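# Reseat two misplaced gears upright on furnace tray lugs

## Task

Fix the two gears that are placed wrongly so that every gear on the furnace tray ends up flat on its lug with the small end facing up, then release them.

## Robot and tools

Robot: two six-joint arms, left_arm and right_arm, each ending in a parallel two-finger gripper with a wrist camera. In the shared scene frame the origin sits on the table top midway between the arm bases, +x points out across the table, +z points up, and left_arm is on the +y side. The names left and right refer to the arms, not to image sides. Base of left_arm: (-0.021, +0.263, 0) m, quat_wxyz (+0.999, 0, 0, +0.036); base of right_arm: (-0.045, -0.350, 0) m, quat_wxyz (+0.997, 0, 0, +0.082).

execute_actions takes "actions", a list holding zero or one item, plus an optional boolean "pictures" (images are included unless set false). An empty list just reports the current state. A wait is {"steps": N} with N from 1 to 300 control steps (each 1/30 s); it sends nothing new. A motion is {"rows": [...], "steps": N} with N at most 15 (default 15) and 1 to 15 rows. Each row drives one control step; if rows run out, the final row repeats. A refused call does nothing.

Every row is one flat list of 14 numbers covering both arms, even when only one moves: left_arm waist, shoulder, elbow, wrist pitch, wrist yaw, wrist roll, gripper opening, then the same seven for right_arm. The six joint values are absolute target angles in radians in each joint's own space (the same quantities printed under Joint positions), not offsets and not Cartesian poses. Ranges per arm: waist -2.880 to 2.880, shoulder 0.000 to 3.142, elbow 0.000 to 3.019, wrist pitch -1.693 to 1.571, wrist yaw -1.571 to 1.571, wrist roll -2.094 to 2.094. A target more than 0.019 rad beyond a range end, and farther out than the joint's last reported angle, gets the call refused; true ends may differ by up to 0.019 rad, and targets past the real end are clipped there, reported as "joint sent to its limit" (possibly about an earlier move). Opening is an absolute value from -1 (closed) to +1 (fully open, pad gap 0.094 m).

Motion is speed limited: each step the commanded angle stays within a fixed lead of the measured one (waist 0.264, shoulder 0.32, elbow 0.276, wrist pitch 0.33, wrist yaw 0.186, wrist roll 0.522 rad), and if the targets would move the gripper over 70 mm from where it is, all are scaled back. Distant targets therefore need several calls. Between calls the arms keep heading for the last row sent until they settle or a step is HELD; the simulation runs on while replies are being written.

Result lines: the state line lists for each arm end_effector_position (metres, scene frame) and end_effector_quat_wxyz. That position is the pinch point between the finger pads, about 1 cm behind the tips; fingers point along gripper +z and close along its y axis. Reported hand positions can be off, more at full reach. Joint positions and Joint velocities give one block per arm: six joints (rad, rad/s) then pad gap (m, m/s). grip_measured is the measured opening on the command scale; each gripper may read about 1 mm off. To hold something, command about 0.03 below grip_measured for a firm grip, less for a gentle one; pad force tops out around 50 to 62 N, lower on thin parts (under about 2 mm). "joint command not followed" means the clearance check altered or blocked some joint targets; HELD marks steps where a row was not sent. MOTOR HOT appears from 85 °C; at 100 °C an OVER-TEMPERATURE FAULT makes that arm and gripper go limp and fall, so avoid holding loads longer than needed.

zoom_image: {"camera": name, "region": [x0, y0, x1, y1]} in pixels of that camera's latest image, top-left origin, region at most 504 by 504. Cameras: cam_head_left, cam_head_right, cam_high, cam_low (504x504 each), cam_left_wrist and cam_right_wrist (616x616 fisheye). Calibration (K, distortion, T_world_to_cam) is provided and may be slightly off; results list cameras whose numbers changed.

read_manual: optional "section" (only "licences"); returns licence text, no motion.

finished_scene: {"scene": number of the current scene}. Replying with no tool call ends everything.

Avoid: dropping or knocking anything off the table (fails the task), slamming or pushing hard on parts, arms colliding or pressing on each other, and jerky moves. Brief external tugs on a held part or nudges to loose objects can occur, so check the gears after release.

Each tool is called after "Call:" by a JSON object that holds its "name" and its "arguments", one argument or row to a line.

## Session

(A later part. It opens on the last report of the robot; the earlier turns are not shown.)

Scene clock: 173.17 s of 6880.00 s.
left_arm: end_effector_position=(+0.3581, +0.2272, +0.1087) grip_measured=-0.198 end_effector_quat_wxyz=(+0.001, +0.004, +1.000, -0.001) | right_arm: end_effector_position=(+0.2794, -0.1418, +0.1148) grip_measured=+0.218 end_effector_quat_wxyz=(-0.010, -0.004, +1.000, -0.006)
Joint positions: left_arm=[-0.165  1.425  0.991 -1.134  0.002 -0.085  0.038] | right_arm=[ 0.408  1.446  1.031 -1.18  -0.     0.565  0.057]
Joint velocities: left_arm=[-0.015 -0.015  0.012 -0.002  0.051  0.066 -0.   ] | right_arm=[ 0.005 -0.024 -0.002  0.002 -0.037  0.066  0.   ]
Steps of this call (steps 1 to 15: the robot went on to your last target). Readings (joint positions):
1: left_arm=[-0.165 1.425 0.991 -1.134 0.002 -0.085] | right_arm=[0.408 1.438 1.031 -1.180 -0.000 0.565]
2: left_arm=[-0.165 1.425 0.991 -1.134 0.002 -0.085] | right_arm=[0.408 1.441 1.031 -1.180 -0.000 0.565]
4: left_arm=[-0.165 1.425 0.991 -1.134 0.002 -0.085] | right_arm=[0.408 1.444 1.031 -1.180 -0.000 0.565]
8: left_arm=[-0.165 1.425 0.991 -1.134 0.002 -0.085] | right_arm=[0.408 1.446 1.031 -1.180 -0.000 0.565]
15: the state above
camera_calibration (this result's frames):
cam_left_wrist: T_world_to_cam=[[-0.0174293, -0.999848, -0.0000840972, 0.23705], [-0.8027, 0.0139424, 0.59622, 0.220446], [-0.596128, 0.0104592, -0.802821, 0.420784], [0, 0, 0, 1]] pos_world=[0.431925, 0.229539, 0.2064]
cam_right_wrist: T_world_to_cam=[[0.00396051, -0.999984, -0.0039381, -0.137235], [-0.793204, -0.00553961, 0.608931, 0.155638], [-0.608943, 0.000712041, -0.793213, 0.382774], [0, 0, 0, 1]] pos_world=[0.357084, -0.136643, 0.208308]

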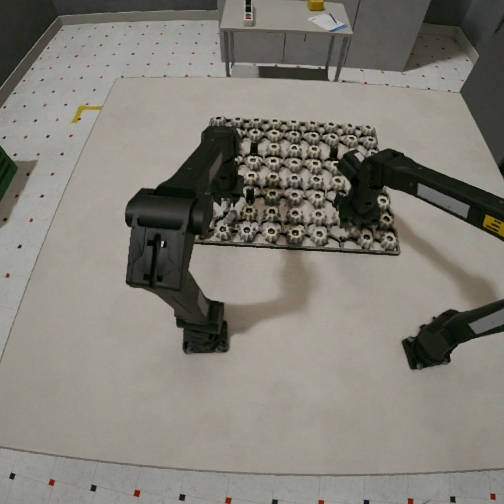

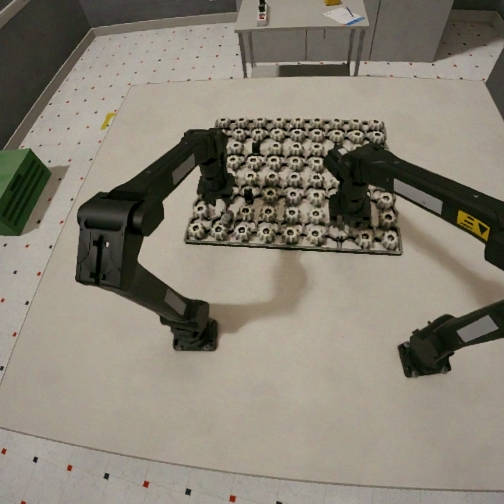

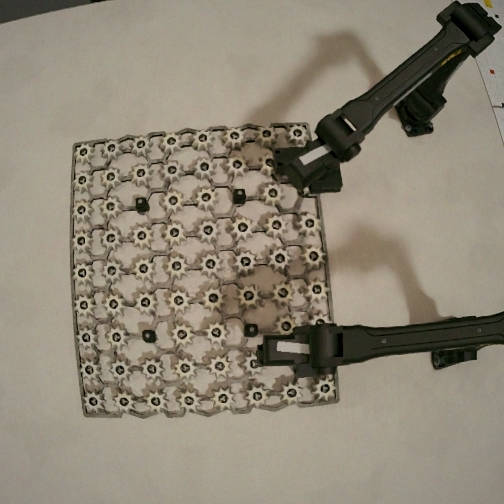

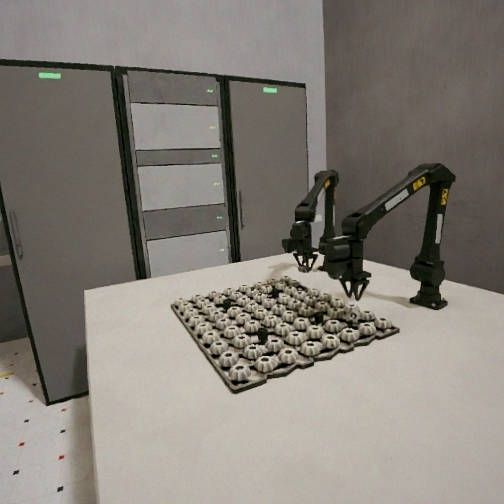

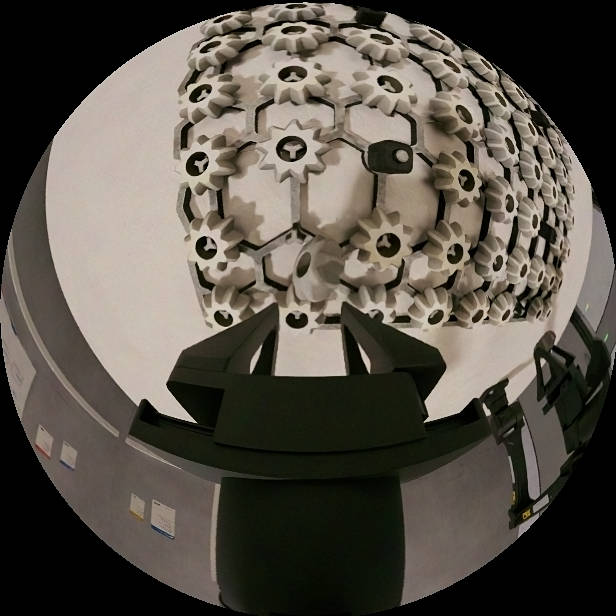

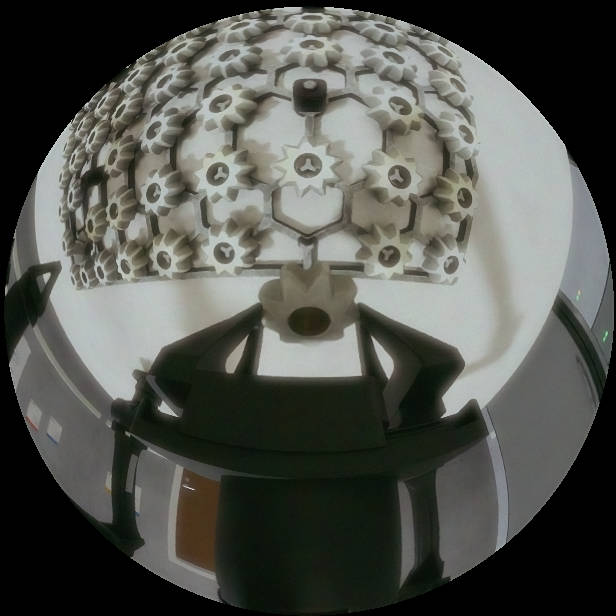

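Call:
{"name": "execute_actions", "arguments": {
  "actions": [
    {"rows": [[-0.2,1.41,0.96,-1.12,0,-0.12,0.1, 0.634,1.187,0.70,-1.076,0,0.575,0.15]]}
  ],
  "pictures": false
}}

Call:
{"name": "execute_actions", "arguments": {
  "actions": [
    {"steps": 15}
  ],
  "pictures": false
}}

Call:
{"name": "execute_actions", "arguments": {
  "actions": [
    {"rows": [[-0.2,1.509,0.873,-0.925,0,-0.12,0.1, 0.634,1.29,0.61,-0.87,0,0.575,0.15]]}
  ],
  "pictures": false
}}

Call:
{"name": "execute_actions", "arguments": {
  "actions": [
    {"steps": 10}
  ]
}}

Scene clock: 199.43 s of 6880.00 s.
left_arm: end_effector_position=(+0.3483, +0.2166, +0.1010) grip_measured=+0.097 end_effector_quat_wxyz=(-0.007, +0.010, +1.000, +0.000) | right_arm: end_effector_position=(+0.1355, -0.1635, +0.0673) grip_measured=+0.218 end_effector_quat_wxyz=(-0.020, -0.118, +0.993, -0.015)
Joint positions: left_arm=[-0.197  1.423  0.967 -1.129  0.001 -0.105  0.052] | right_arm=[ 0.639  1.188  0.654 -1.087 -0.002  0.565  0.057]
Joint velocities: left_arm=[-0.005  0.005 -0.007  0.012  0.095 -0.007 -0.   ] | right_arm=[-0.083  0.005 -0.012 -0.007 -0.022  0.081 -0.   ]
Steps of this call (steps 1 to 15: the robot went on to your last target; steps 16 to 90: nothing new was sent; then 22.77 s passed at rest; steps 91 to 105: all 15 steps of this action). Readings (joint positions):
91: left_arm=[-0.167 1.425 0.989 -1.132 0.002 -0.088] | right_arm=[0.417 1.437 1.013 -1.164 0.004 0.565]
92: left_arm=[-0.171 1.423 0.985 -1.130 0.001 -0.092] | right_arm=[0.434 1.412 0.974 -1.132 0.009 0.565]
94: left_arm=[-0.182 1.423 0.975 -1.129 0.001 -0.097] | right_arm=[0.499 1.340 0.866 -1.103 0.008 0.565]
98: left_arm=[-0.196 1.423 0.967 -1.129 0.001 -0.101] | right_arm=[0.651 1.202 0.675 -1.093 -0.008 0.565]
105: the state above

Scene clock: 199.93 s of 6880.00 s.
left_arm: end_effector_position=(+0.3483, +0.2166, +0.1010) grip_measured=+0.097 end_effector_quat_wxyz=(-0.007, +0.009, +1.000, +0.000) | right_arm: end_effector_position=(+0.1359, -0.1639, +0.0672) grip_measured=+0.218 end_effector_quat_wxyz=(-0.020, -0.117, +0.993, -0.015)
Joint positions: left_arm=[-0.197  1.423  0.967 -1.129  0.001 -0.105  0.052] | right_arm=[ 0.637  1.188  0.654 -1.087 -0.001  0.565  0.057]
Joint velocities: left_arm=[-0.015 -0.015  0.002  0.002  0.007 -0.081 -0.   ] | right_arm=[-0.015 -0.005 -0.012  0.022  0.007  0.007 -0.   ]
Steps of this call (steps 1 to 15: the robot went on to your last target). Readings (joint positions):
1: left_arm=[-0.197 1.423 0.967 -1.129 0.001 -0.105] | right_arm=[0.637 1.188 0.654 -1.087 -0.001 0.565]
2: left_arm=[-0.197 1.423 0.967 -1.129 0.001 -0.105] | right_arm=[0.637 1.188 0.654 -1.087 -0.001 0.565]
4: left_arm=[-0.197 1.423 0.967 -1.129 0.001 -0.105] | right_arm=[0.637 1.188 0.654 -1.087 -0.001 0.565]
8: left_arm=[-0.197 1.423 0.967 -1.129 0.001 -0.105] | right_arm=[0.637 1.188 0.654 -1.087 -0.001 0.565]
15: the state above
All arms were judged still, so your last target was given up. Only a new action makes them travel on or press farther. Fingers that are still opening or closing keep moving.

Scene clock: 200.43 s of 6880.00 s.
left_arm: end_effector_position=(+0.3472, +0.2172, +0.0369) grip_measured=+0.098 end_effector_quat_wxyz=(-0.006, +0.009, +1.000, +0.001) | right_arm: end_effector_position=(+0.1429, -0.1567, +0.0163) grip_measured=+0.217 end_effector_quat_wxyz=(-0.013, -0.117, +0.993, -0.010)
Joint positions: left_arm=[-0.197  1.516  0.872 -0.937 -0.002 -0.106  0.052] | right_arm=[ 0.637  1.313  0.593 -0.883 -0.001  0.565  0.057]
Joint velocities: left_arm=[-0.015 -0.005 -0.007 -0.012 -0.022  0.022 -0.001] | right_arm=[-0.005 -0.015 -0.002  0.022 -0.007 -0.037  0.   ]
Steps of this call (steps 1 to 15: all 15 steps of this action). Readings (joint positions):
1: left_arm=[-0.197 1.425 0.955 -1.094 0.001 -0.105] | right_arm=[0.637 1.193 0.646 -1.057 -0.001 0.565]
2: left_arm=[-0.197 1.428 0.937 -1.030 0.001 -0.105] | right_arm=[0.637 1.206 0.634 -0.992 -0.001 0.565]
4: left_arm=[-0.197 1.456 0.905 -0.963 0.001 -0.105] | right_arm=[0.637 1.255 0.618 -0.913 -0.001 0.565]
8: left_arm=[-0.197 1.511 0.874 -0.941 -0.000 -0.105] | right_arm=[0.637 1.317 0.599 -0.885 -0.001 0.565]
15: the state above

Scene clock: 200.77 s of 6880.00 s.
left_arm: end_effector_position=(+0.3472, +0.2172, +0.0369) grip_measured=+0.098 end_effector_quat_wxyz=(-0.006, +0.009, +1.000, +0.001) | right_arm: end_effector_position=(+0.1429, -0.1566, +0.0164) grip_measured=+0.217 end_effector_quat_wxyz=(-0.013, -0.117, +0.993, -0.010)
Joint positions: left_arm=[-0.197  1.516  0.872 -0.937 -0.002 -0.106  0.052] | right_arm=[ 0.637  1.313  0.593 -0.883 -0.001  0.565  0.057]
Joint velocities: left_arm=[ 0.015 -0.005  0.002 -0.007 -0.066 -0.037 -0.   ] | right_arm=[ 0.005  0.015 -0.002 -0.002 -0.007  0.037 -0.   ]
Steps of this call (steps 1 to 10: the robot went on to your last target). Readings (joint positions):
1: left_arm=[-0.197 1.516 0.872 -0.937 -0.002 -0.106] | right_arm=[0.637 1.313 0.593 -0.883 -0.001 0.565]
2: left_arm=[-0.197 1.516 0.872 -0.937 -0.002 -0.106] | right_arm=[0.637 1.313 0.593 -0.883 -0.001 0.565]
4: left_arm=[-0.197 1.516 0.872 -0.937 -0.002 -0.106] | right_arm=[0.637 1.313 0.593 -0.883 -0.001 0.565]
8: left_arm=[-0.197 1.516 0.872 -0.937 -0.002 -0.106] | right_arm=[0.637 1.313 0.593 -0.883 -0.001 0.565]
10: the state above
camera_calibration (this result's frames):
cam_left_wrist: T_world_to_cam=[[-0.0281616, -0.99959, -0.00523706, 0.230719], [-0.793867, 0.0191814, 0.607789, 0.250015], [-0.607439, 0.0212739, -0.794081, 0.357936], [0, 0, 0, 1]] pos_world=[0.4224, 0.218214, 0.133482]
cam_right_wrist: T_world_to_cam=[[0.229958, -0.9732, -0.000583154, -0.180085], [-0.767495, -0.18172, 0.614759, 0.0758983], [-0.59839, -0.140921, -0.788714, 0.197856], [0, 0, 0, 1]] pos_world=[0.218059, -0.133585, 0.109288]

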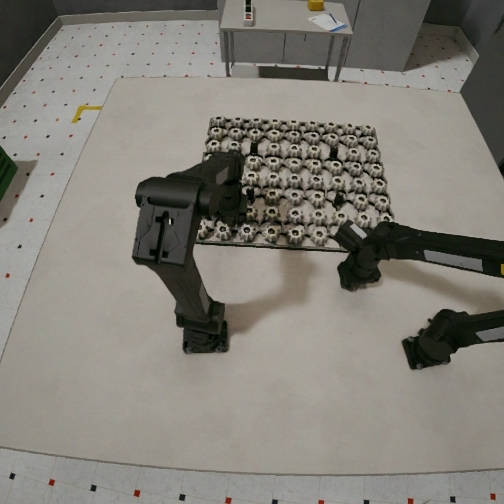

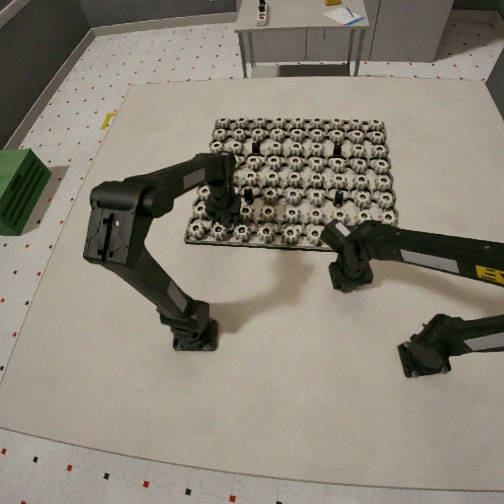

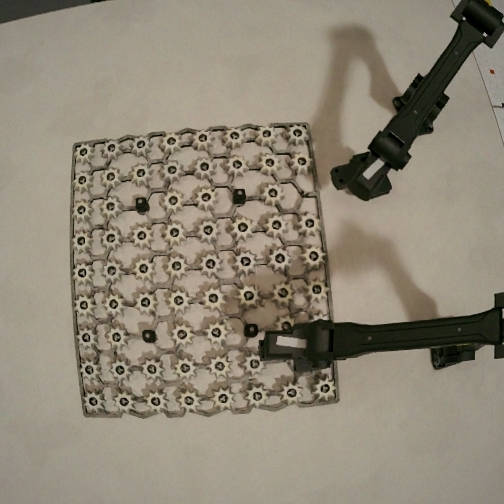

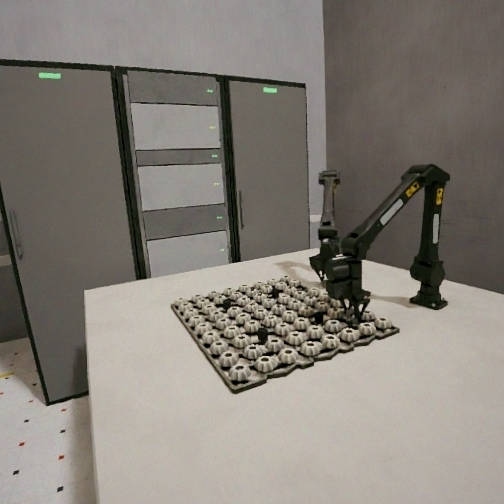

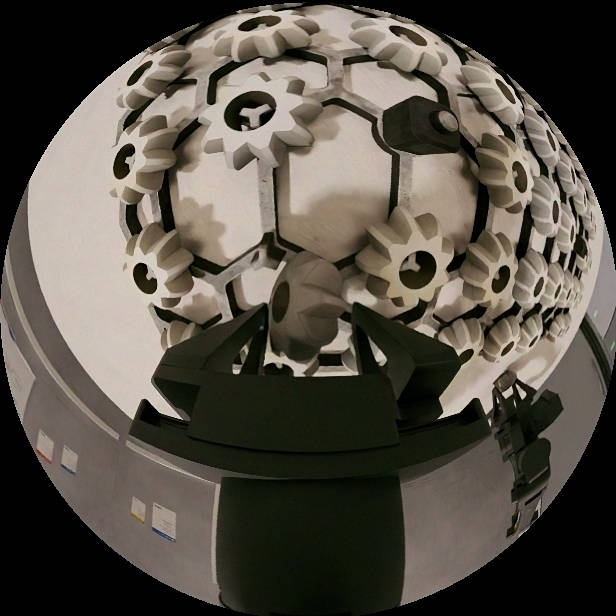

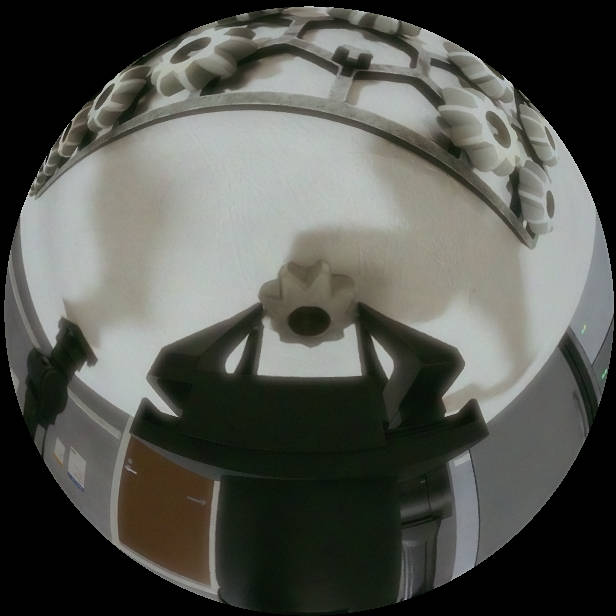

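Close left, open right.

Call:
{"name": "execute_actions", "arguments": {
  "actions": [
    {"rows": [[-0.2,1.52,0.873,-0.92,0,-0.12,-0.8, 0.634,1.29,0.61,-0.87,0,0.575,0.6]]}
  ]
}}

Scene clock: 216.90 s of 6880.00 s.
left_arm: end_effector_position=(+0.3460, +0.2219, +0.0359) grip_measured=-0.448 end_effector_quat_wxyz=(-0.007, +0.005, +1.000, +0.008) | right_arm: end_effector_position=(+0.1440, -0.1555, +0.0193) grip_measured=+0.598 end_effector_quat_wxyz=(-0.008, -0.117, +0.993, -0.006)
Joint positions: left_arm=[-0.19   1.516  0.868 -0.938 -0.015 -0.107  0.026] | right_arm=[ 0.637  1.301  0.593 -0.882 -0.001  0.565  0.075]
Joint velocities: left_arm=[-0.005 -0.015  0.002 -0.007  0.007  0.007  0.   ] | right_arm=[-0.005 -0.005 -0.002  0.002 -0.007  0.037 -0.001]
Steps of this call (steps 1 to 15: the robot went on to your last target; steps 16 to 90: nothing new was sent; then 12.63 s passed at rest; steps 91 to 105: all 15 steps of this action). Readings (joint positions):
91: left_arm=[-0.197 1.516 0.872 -0.937 -0.009 -0.106] | right_arm=[0.637 1.313 0.593 -0.883 -0.001 0.565]
92: left_arm=[-0.194 1.516 0.869 -0.939 -0.019 -0.107] | right_arm=[0.637 1.311 0.593 -0.883 -0.001 0.565]
94: left_arm=[-0.190 1.516 0.868 -0.938 -0.015 -0.107] | right_arm=[0.637 1.307 0.593 -0.882 -0.001 0.565]
98: left_arm=[-0.190 1.516 0.868 -0.938 -0.015 -0.107] | right_arm=[0.637 1.301 0.593 -0.882 -0.001 0.565]
105: the state above
camera_calibration (this result's frames):
cam_left_wrist: T_world_to_cam=[[-0.0207426, -0.999606, -0.0189101, 0.233337], [-0.792637, 0.00491435, 0.609673, 0.252283], [-0.60934, 0.0276351, -0.792427, 0.355504], [0, 0, 0, 1]] pos_world=[0.421432, 0.222181, 0.132313]
cam_right_wrist: T_world_to_cam=[[0.229992, -0.973165, -0.00735806, -0.179134], [-0.772848, -0.187235, 0.60634, 0.075179], [-0.591447, -0.133767, -0.795171, 0.201198], [0, 0, 0, 1]] pos_world=[0.218299, -0.133337, 0.113085]

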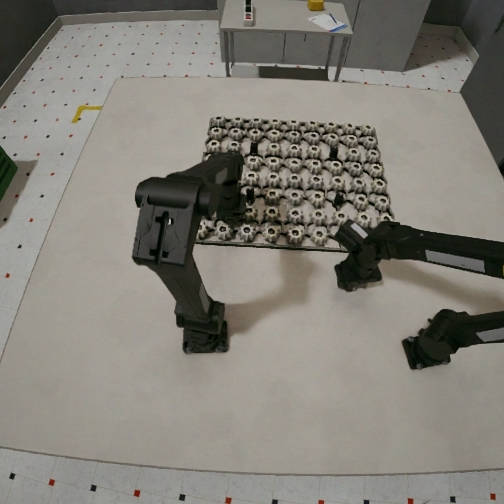

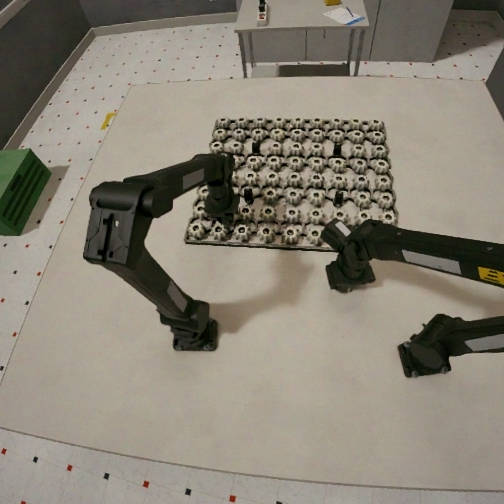

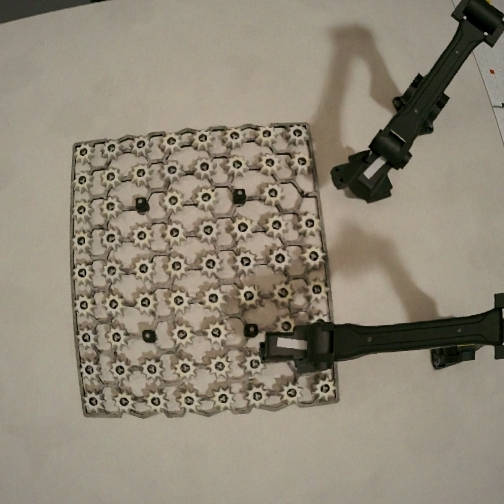

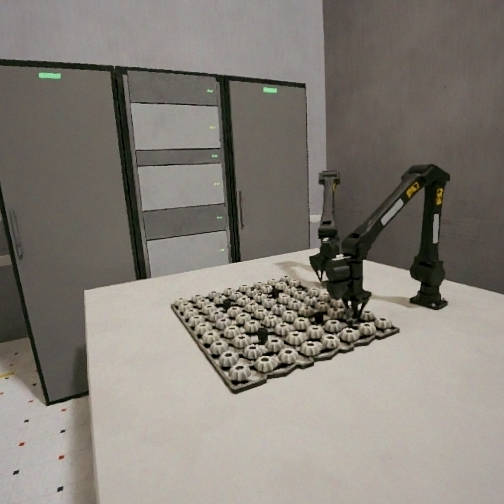

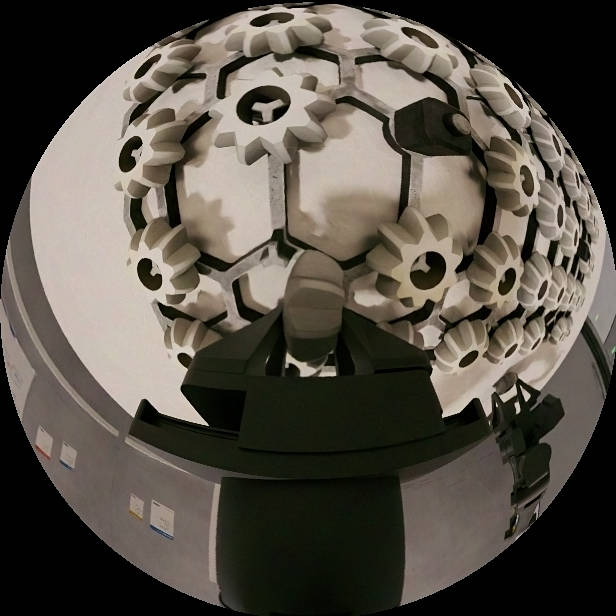

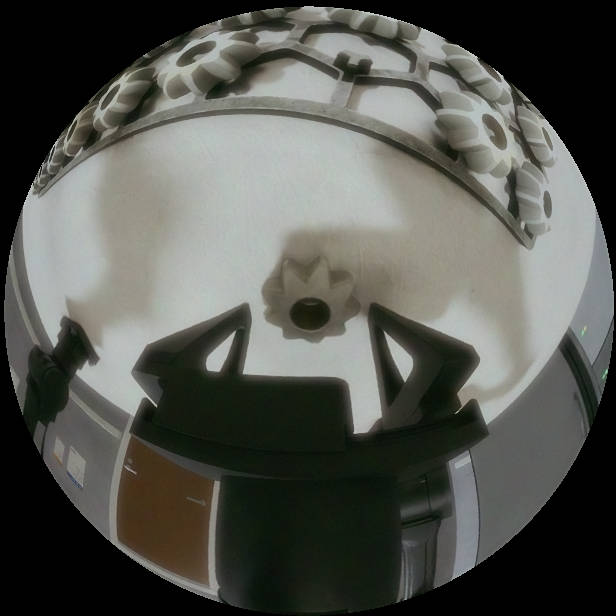

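Call:
{"name": "execute_actions", "arguments": {
  "actions": [
    {"rows": [[-0.2,1.41,1.0,-1.16,0,-0.12,-0.55, 0.634,1.15,0.72,-1.12,0,0.575,1]],"steps":12}
  ],
  "pictures": false
}}

Call:
{"name": "execute_actions", "arguments": {
  "actions": [
    {"rows": [[-0.738,1.239,1.23,-1.532,0,-0.03,-0.55, 0.7715,0.894,0.30,0.609,0,0,1]]}
  ],
  "pictures": false
}}

Call:
{"name": "execute_actions", "arguments": {
  "actions": [
    {"steps": 40}
  ]
}}

Scene clock: 245.50 s of 6880.00 s.
left_arm: end_effector_position=(+0.3345, +0.2209, +0.0978) grip_measured=-0.448 end_effector_quat_wxyz=(-0.023, +0.006, +1.000, +0.004) | right_arm: end_effector_position=(+0.1457, -0.1538, +0.0942) grip_measured=+1.000 end_effector_quat_wxyz=(+0.010, -0.117, +0.993, +0.009)
Joint positions: left_arm=[-0.191  1.41   0.944 -1.15  -0.003 -0.107  0.026] | right_arm=[ 0.637  1.13   0.692 -1.107 -0.001  0.565  0.094]
Joint velocities: left_arm=[ 0.005  0.005  0.002 -0.032 -0.037  0.037  0.   ] | right_arm=[-0.005  0.132  0.012 -0.085 -0.022  0.007  0.   ]
Steps of this call (steps 1 to 15: the robot went on to your last target; steps 16 to 90: nothing new was sent; then 25.20 s passed at rest; steps 91 to 102: all 12 steps of this action). Readings (joint positions):
91: left_arm=[-0.190 1.513 0.877 -0.961 -0.014 -0.107] | right_arm=[0.637 1.294 0.601 -0.916 -0.001 0.565]
92: left_arm=[-0.190 1.510 0.897 -1.011 -0.009 -0.107] | right_arm=[0.637 1.278 0.613 -0.981 -0.001 0.565]
94: left_arm=[-0.191 1.484 0.925 -1.096 -0.003 -0.107] | right_arm=[0.637 1.220 0.637 -1.067 -0.001 0.565]
98: left_arm=[-0.191 1.421 0.941 -1.146 -0.003 -0.107] | right_arm=[0.637 1.131 0.683 -1.104 -0.001 0.565]
102: the state above

Scene clock: 246.00 s of 6880.00 s.
left_arm: end_effector_position=(+0.2497, +0.0743, +0.1897) grip_measured=-0.449 end_effector_quat_wxyz=(-0.060, +0.265, +0.962, +0.022) | right_arm: end_effector_position=(+0.1739, -0.0493, +0.1511) grip_measured=+1.000 end_effector_quat_wxyz=(+0.501, -0.359, +0.741, +0.267)
Joint positions: left_arm=[-0.681  1.307  1.095 -1.487 -0.001 -0.07   0.026] | right_arm=[0.78  0.892 0.248 0.281 0.002 0.039 0.094]
Joint velocities: left_arm=[-1.001 -0.21   0.418 -0.33   0.007  0.168 -0.001] | right_arm=[-0.005  0.005 -0.007  2.596 -0.022 -0.081  0.   ]
Steps of this call (steps 1 to 15: all 15 steps of this action). Readings (joint positions):
1: left_arm=[-0.197 1.410 0.948 -1.169 -0.005 -0.106] | right_arm=[0.646 1.115 0.661 -1.044 0.004 0.491]
2: left_arm=[-0.210 1.409 0.955 -1.207 -0.008 -0.104] | right_arm=[0.673 1.069 0.591 -0.920 0.004 0.396]
4: left_arm=[-0.259 1.398 0.972 -1.282 -0.008 -0.100] | right_arm=[0.745 0.947 0.417 -0.701 0.000 0.257]
8: left_arm=[-0.396 1.364 1.011 -1.389 -0.007 -0.090] | right_arm=[0.783 0.866 0.244 -0.337 0.002 0.112]
15: the state above

Scene clock: 247.33 s of 6880.00 s.
left_arm: end_effector_position=(+0.2438, +0.0515, +0.2367) grip_measured=-0.449 end_effector_quat_wxyz=(-0.013, +0.308, +0.951, +0.004) | right_arm: end_effector_position=(+0.1856, -0.0338, +0.2330) grip_measured=+1.000 end_effector_quat_wxyz=(+0.615, -0.323, +0.645, +0.317)
Joint positions: left_arm=[-0.744  1.246  1.171 -1.524  0.002 -0.045  0.026] | right_arm=[0.779 0.892 0.263 0.587 0.002 0.012 0.094]
Joint velocities: left_arm=[-0.015 -0.005 -0.002 -0.007 -0.022 -0.051 -0.001] | right_arm=[-0.005 -0.005  0.007 -0.022 -0.007 -0.081  0.   ]
Steps of this call (steps 1 to 30: the robot went on to your last target; steps 31 to 40: nothing new was sent). Readings (joint positions):
1: left_arm=[-0.711 1.299 1.110 -1.498 0.001 -0.065] | right_arm=[0.780 0.892 0.248 0.370 0.002 0.034]
2: left_arm=[-0.735 1.291 1.126 -1.507 0.003 -0.061] | right_arm=[0.780 0.892 0.248 0.450 0.002 0.030]
4: left_arm=[-0.758 1.273 1.152 -1.516 0.004 -0.053] | right_arm=[0.780 0.892 0.257 0.547 0.002 0.023]
8: left_arm=[-0.751 1.248 1.171 -1.520 0.003 -0.048] | right_arm=[0.779 0.892 0.263 0.587 0.002 0.016]
40: the state above
All arms were judged still, so your last target was given up. Only a new action makes them travel on or press farther. Fingers that are still opening or closing keep moving.
camera_calibration (this result's frames):
cam_left_wrist: T_world_to_cam=[[-0.594463, -0.804121, -0.00167623, 0.190365], [-0.63094, 0.465141, 0.620934, -0.0161475], [-0.498526, 0.37018, -0.783861, 0.410419], [0, 0, 0, 1]] pos_world=[0.307581, 0.00865904, 0.332057]
cam_right_wrist: T_world_to_cam=[[0.817214, -0.576136, -0.0150972, -0.162397], [-0.369779, -0.504056, -0.780507, 0.238214], [0.442068, 0.643424, -0.624965, 0.206801], [0, 0, 0, 1]] pos_world=[0.12938, -0.10655, 0.312719]

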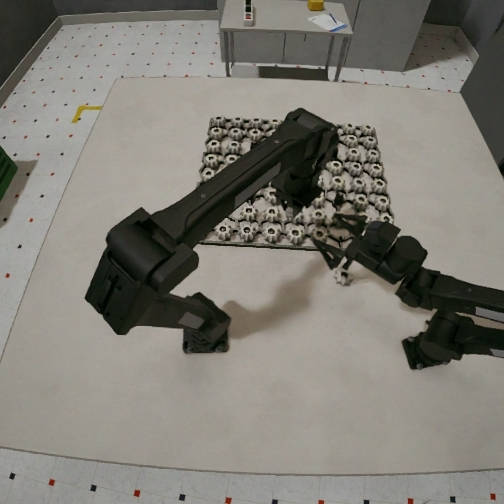

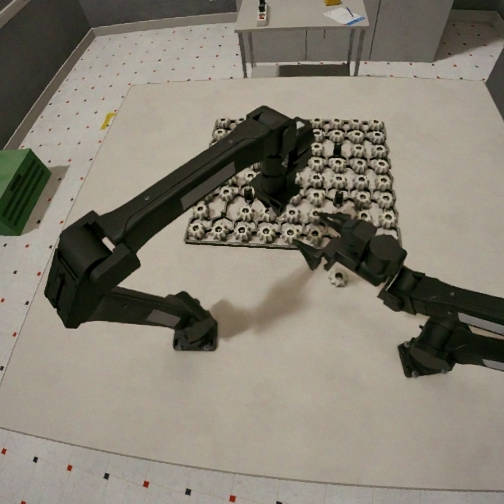

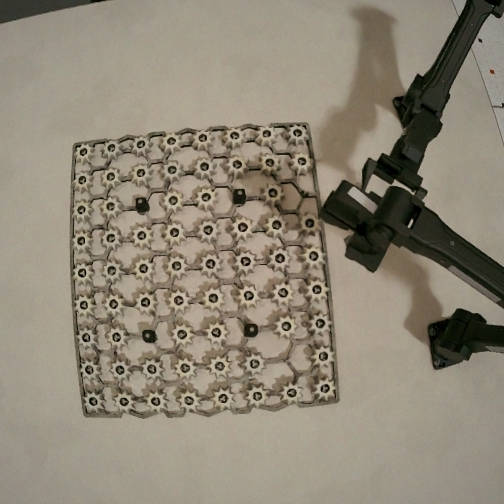

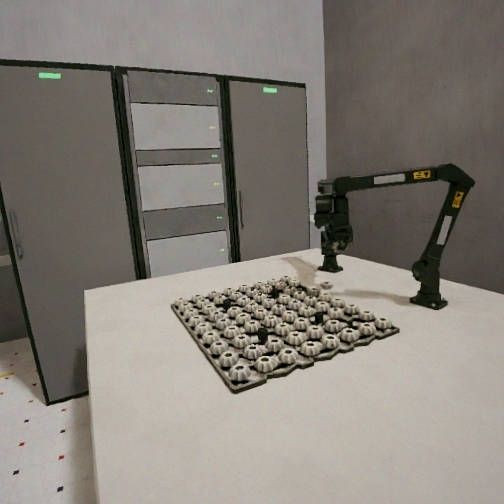

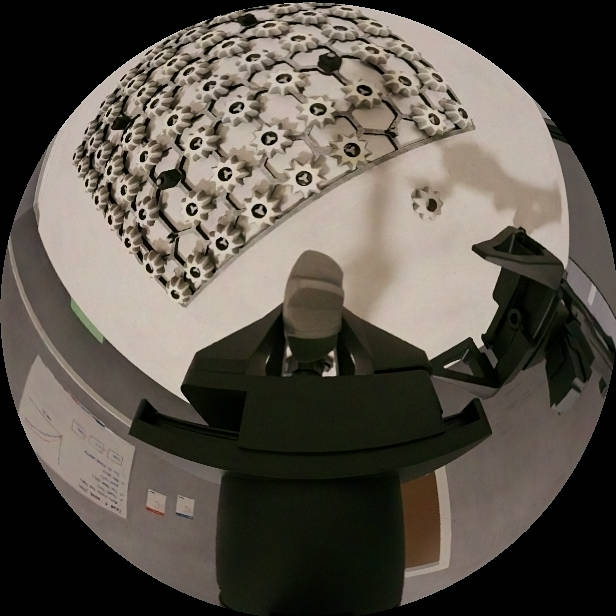

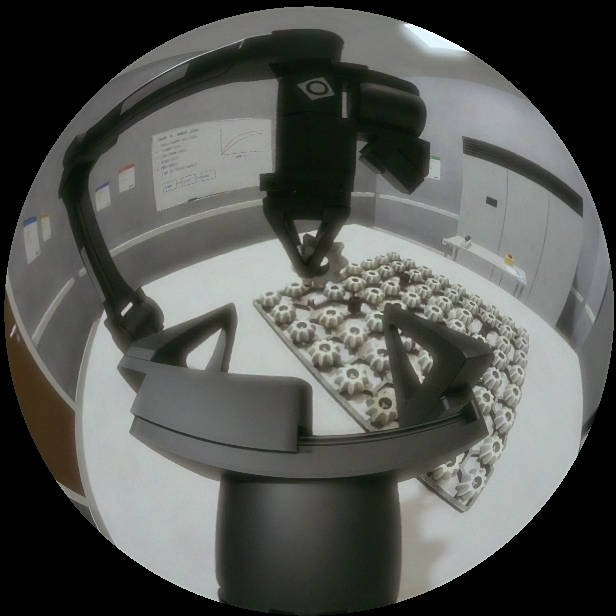

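Call:
{"name": "execute_actions", "arguments": {
  "actions": [
    {"rows": [[-0.738,1.239,1.23,-1.532,0,-0.03,-0.55, 0.762,1.10,0.41,0.73,0,0,1],[-0.738,1.239,1.23,-1.532,0,-0.03,-0.55, 0.762,1.10,0.41,0.73,0,0,1],[-0.738,1.239,1.23,-1.532,0,-0.03,-0.55, 0.762,1.10,0.41,0.73,0,0,1],[-0.738,1.239,1.23,-1.532,0,-0.03,-0.55, 0.762,1.10,0.41,0.73,0,0,1],[-0.738,1.239,1.23,-1.532,0,-0.03,-0.55, 0.762,1.10,0.41,0.73,0,0,1],[-0.738,1.239,1.23,-1.532,0,-0.03,-0.55, 0.762,1.10,0.41,0.73,0,0,1],[-0.738,1.239,1.23,-1.532,0,-0.03,-0.55, 0.762,1.31,0.52,0.855,0,0,1]]}
  ],
  "pictures": false
}}

Call:
{"name": "execute_actions", "arguments": {
  "actions": [
    {"steps": 20}
  ]
}}

Scene clock: 262.03 s of 6880.00 s.
left_arm: end_effector_position=(+0.2438, +0.0515, +0.2367) grip_measured=-0.449 end_effector_quat_wxyz=(-0.013, +0.308, +0.951, +0.004) | right_arm: end_effector_position=(+0.2535, +0.0504, +0.2241) grip_measured=+1.000 end_effector_quat_wxyz=(+0.624, -0.316, +0.640, +0.317)
Joint positions: left_arm=[-0.744  1.246  1.171 -1.524  0.002 -0.045  0.026] | right_arm=[0.768 1.337 0.492 0.826 0.002 0.011 0.094]
Joint velocities: left_arm=[-0.015 -0.015  0.002  0.002 -0.007  0.022  0.001] | right_arm=[ 0.005 -0.063 -0.017  0.017 -0.037 -0.037  0.   ]
Steps of this call (steps 1 to 90: nothing new was sent; then 11.20 s passed at rest; steps 91 to 105: all 15 steps of this action). Readings (joint positions):
91: left_arm=[-0.744 1.246 1.171 -1.524 0.002 -0.045] | right_arm=[0.778 0.907 0.268 0.609 0.002 0.011]
92: left_arm=[-0.744 1.246 1.171 -1.524 0.002 -0.045] | right_arm=[0.776 0.947 0.283 0.650 0.002 0.011]
94: left_arm=[-0.744 1.246 1.171 -1.524 0.002 -0.045] | right_arm=[0.771 1.047 0.336 0.691 0.002 0.011]
98: left_arm=[-0.744 1.246 1.171 -1.524 0.002 -0.045] | right_arm=[0.768 1.186 0.407 0.770 0.002 0.011]
105: the state above

Scene clock: 262.70 s of 6880.00 s.
left_arm: end_effector_position=(+0.2438, +0.0515, +0.2367) grip_measured=-0.449 end_effector_quat_wxyz=(-0.013, +0.308, +0.951, +0.004) | right_arm: end_effector_position=(+0.2525, +0.0490, +0.2345) grip_measured=+1.000 end_effector_quat_wxyz=(+0.632, -0.312, +0.632, +0.321)
Joint positions: left_arm=[-0.744  1.246  1.171 -1.524  0.002 -0.045  0.026] | right_arm=[0.768 1.319 0.492 0.834 0.002 0.011 0.094]
Joint velocities: left_arm=[-0.005 -0.015 -0.002 -0.002 -0.022 -0.037  0.   ] | right_arm=[-0.024  0.005 -0.007  0.012 -0.051  0.037  0.   ]
Steps of this call (steps 1 to 20: the robot went on to your last target). Readings (joint positions):
1: left_arm=[-0.744 1.246 1.171 -1.524 0.002 -0.045] | right_arm=[0.768 1.335 0.492 0.828 0.002 0.011]
2: left_arm=[-0.744 1.246 1.171 -1.524 0.002 -0.045] | right_arm=[0.768 1.331 0.492 0.830 0.002 0.011]
4: left_arm=[-0.744 1.246 1.171 -1.524 0.002 -0.045] | right_arm=[0.768 1.325 0.492 0.832 0.002 0.011]
8: left_arm=[-0.744 1.246 1.171 -1.524 0.002 -0.045] | right_arm=[0.768 1.319 0.492 0.834 0.002 0.011]
20: the state above
camera_calibration (this result's frames):
cam_left_wrist: T_world_to_cam=[[-0.594463, -0.804121, -0.00167623, 0.190365], [-0.63094, 0.465141, 0.620934, -0.0161475], [-0.498526, 0.37018, -0.783861, 0.410419], [0, 0, 0, 1]] pos_world=[0.307581, 0.00865904, 0.332057]
cam_right_wrist: T_world_to_cam=[[0.811213, -0.584582, -0.0140263, -0.167705], [-0.352467, -0.46969, -0.809418, 0.306545], [0.466583, 0.661555, -0.587065, 0.108866], [0, 0, 0, 1]] pos_world=[0.193297, -0.0260766, 0.309682]

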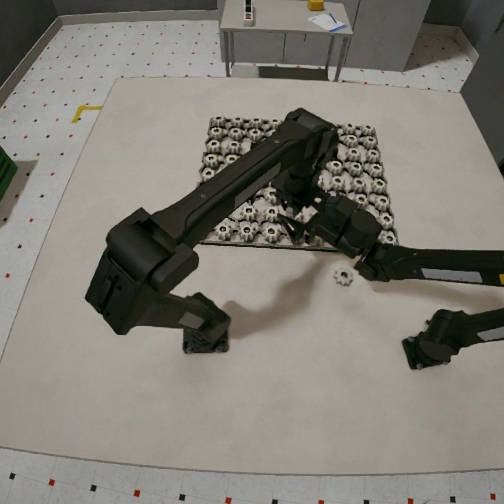

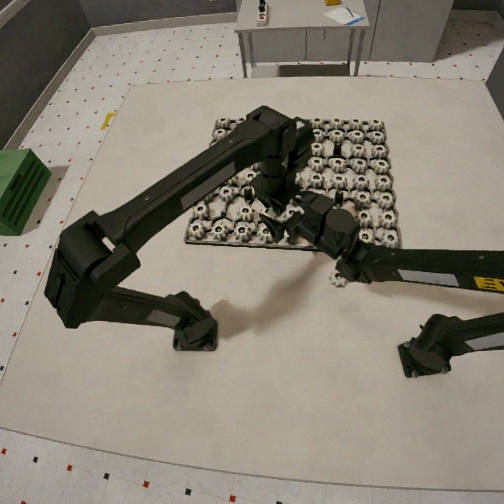

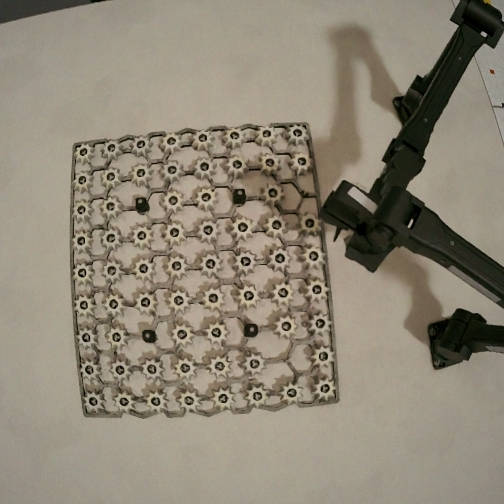

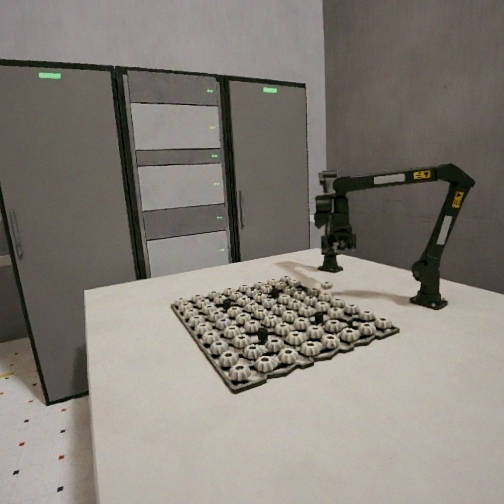

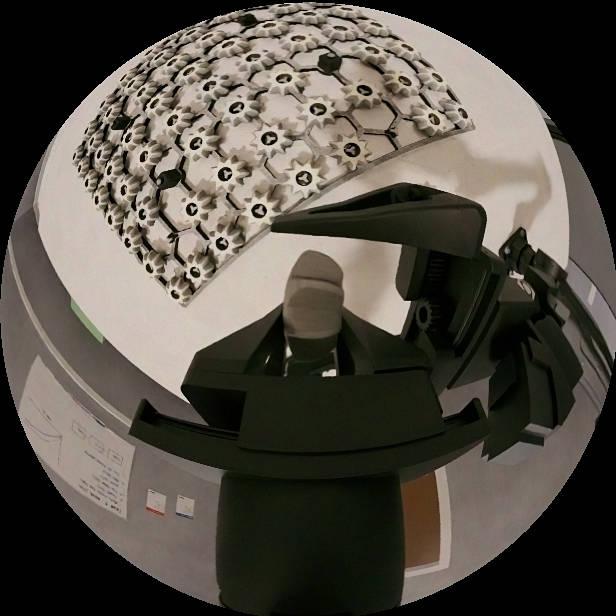

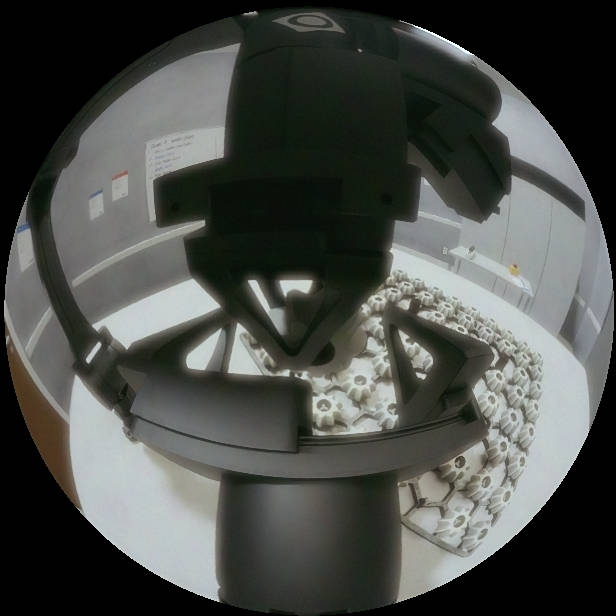

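Call:
{"name": "execute_actions", "arguments": {
  "actions": [
    {"rows": [[-0.738,1.239,1.23,-1.532,0,-0.03,-0.55, 0.762,1.345,0.52,0.885,0,0,1]],"steps":12}
  ],
  "pictures": false
}}

Call:
{"name": "execute_actions", "arguments": {
  "actions": [
    {"rows": [[-0.738,1.239,1.23,-1.532,0,-0.03,-0.55, 0.762,1.345,0.52,0.885,0,0,0.12]]}
  ]
}}

Scene clock: 271.40 s of 6880.00 s.
left_arm: end_effector_position=(+0.2438, +0.0515, +0.2367) grip_measured=-0.449 end_effector_quat_wxyz=(-0.013, +0.308, +0.951, +0.004) | right_arm: end_effector_position=(+0.2536, +0.0505, +0.2322) grip_measured=+1.000 end_effector_quat_wxyz=(+0.635, -0.311, +0.629, +0.323)
Joint positions: left_arm=[-0.744  1.246  1.171 -1.524  0.002 -0.045  0.026] | right_arm=[0.768 1.338 0.492 0.861 0.002 0.011 0.094]
Joint velocities: left_arm=[ 0.015  0.005  0.007 -0.012 -0.007  0.037  0.   ] | right_arm=[-0.005  0.005  0.007 -0.007  0.007  0.022  0.   ]
Steps of this call (steps 1 to 15: the robot went on to your last target; steps 16 to 90: nothing new was sent; then 5.30 s passed at rest; steps 91 to 102: all 12 steps of this action). Readings (joint positions):
91: left_arm=[-0.744 1.246 1.171 -1.524 0.002 -0.045] | right_arm=[0.768 1.321 0.492 0.839 0.002 0.011]
92: left_arm=[-0.744 1.246 1.171 -1.524 0.002 -0.045] | right_arm=[0.768 1.324 0.492 0.848 0.002 0.011]
94: left_arm=[-0.744 1.246 1.171 -1.524 0.002 -0.045] | right_arm=[0.768 1.331 0.492 0.859 0.002 0.011]
98: left_arm=[-0.744 1.246 1.171 -1.524 0.002 -0.045] | right_arm=[0.768 1.338 0.492 0.861 0.002 0.011]
102: the state above

Scene clock: 271.90 s of 6880.00 s.
left_arm: end_effector_position=(+0.2425, +0.0518, +0.2365) grip_measured=-0.453 end_effector_quat_wxyz=(-0.017, +0.306, +0.952, +0.004) | right_arm: end_effector_position=(+0.2542, +0.0501, +0.2322) grip_measured=+0.217 end_effector_quat_wxyz=(+0.639, -0.317, +0.626, +0.316)
Joint positions: left_arm=[-0.744  1.247  1.171 -1.529  0.005 -0.049  0.026] | right_arm=[ 0.767  1.339  0.492  0.862  0.002 -0.009  0.057]
Joint velocities: left_arm=[-0.005  0.005  0.002 -0.012  0.037 -0.022  0.001] | right_arm=[ 0.005 -0.024  0.012 -0.007  0.022 -0.007 -0.   ]
Steps of this call (steps 1 to 15: all 15 steps of this action). Readings (joint positions):
1: left_arm=[-0.744 1.246 1.171 -1.524 0.002 -0.045] | right_arm=[0.768 1.338 0.492 0.861 0.002 0.011]
2: left_arm=[-0.744 1.246 1.171 -1.524 0.002 -0.045] | right_arm=[0.768 1.338 0.492 0.861 0.002 0.011]
4: left_arm=[-0.744 1.246 1.171 -1.529 0.005 -0.049] | right_arm=[0.766 1.339 0.492 0.862 0.002 -0.007]
8: left_arm=[-0.744 1.247 1.171 -1.529 0.005 -0.049] | right_arm=[0.767 1.339 0.492 0.862 0.002 -0.009]
15: the state above
camera_calibration (this result's frames):
cam_left_wrist: T_world_to_cam=[[-0.591011, -0.806663, 0.00101586, 0.188541], [-0.628809, 0.461492, 0.625799, -0.0184826], [-0.505278, 0.369215, -0.779984, 0.410259], [0, 0, 0, 1]] pos_world=[0.307103, 0.00914514, 0.33137]
cam_right_wrist: T_world_to_cam=[[0.810497, -0.585709, 0.00632815, -0.172951], [-0.335518, -0.473088, -0.814626, 0.302931], [0.480127, 0.658129, -0.579952, 0.101078], [0, 0, 0, 1]] pos_world=[0.193284, -0.0245083, 0.30649]

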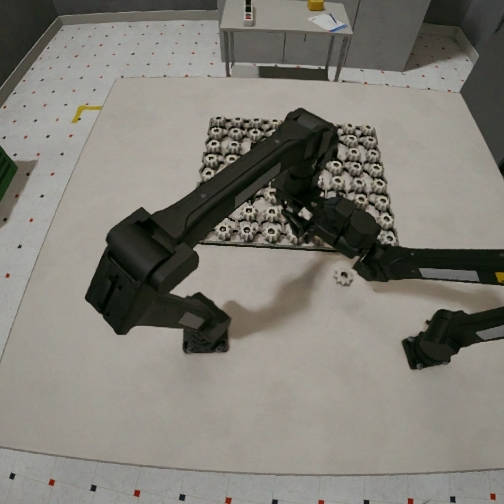

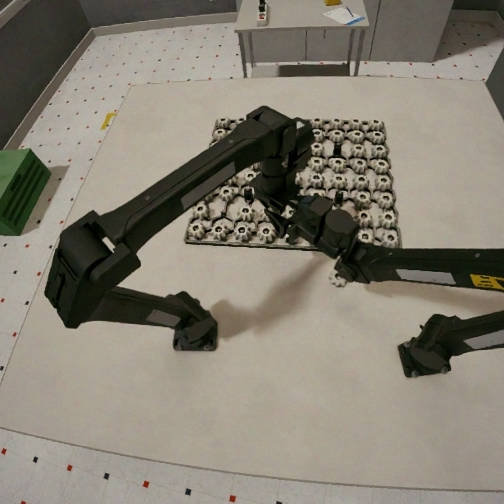

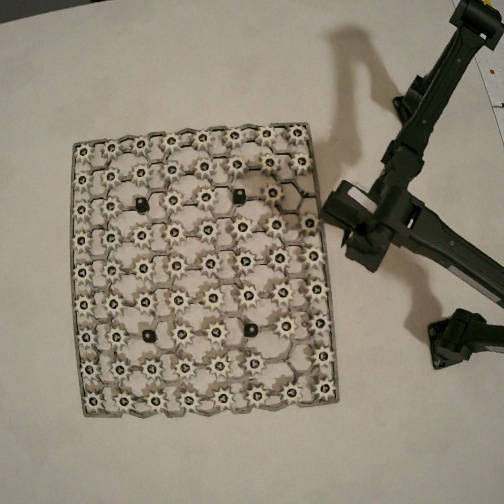

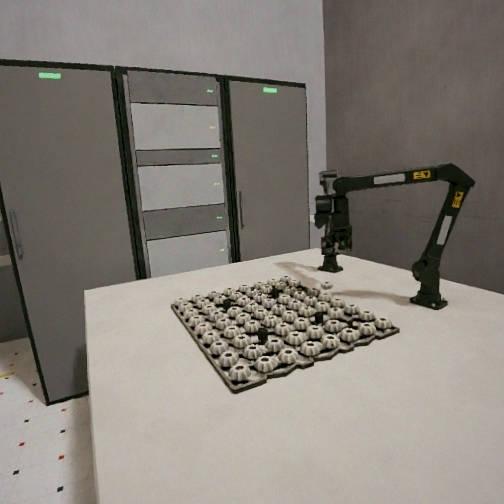

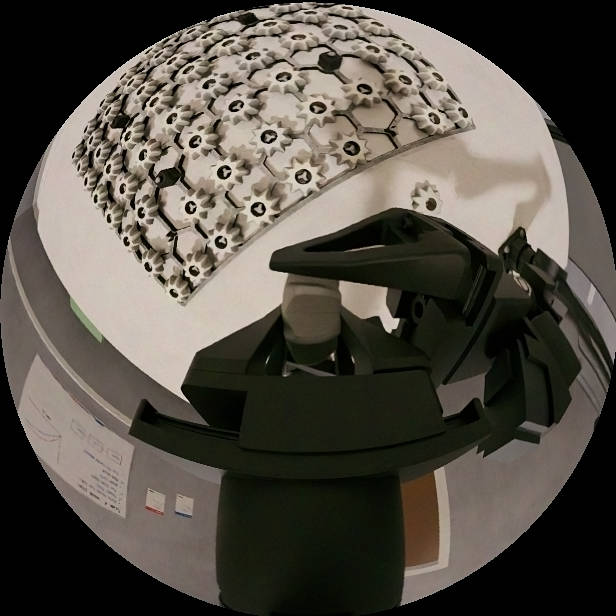

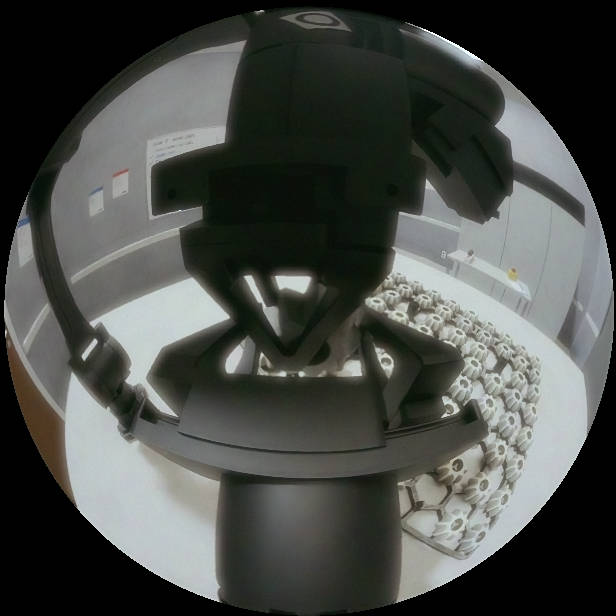

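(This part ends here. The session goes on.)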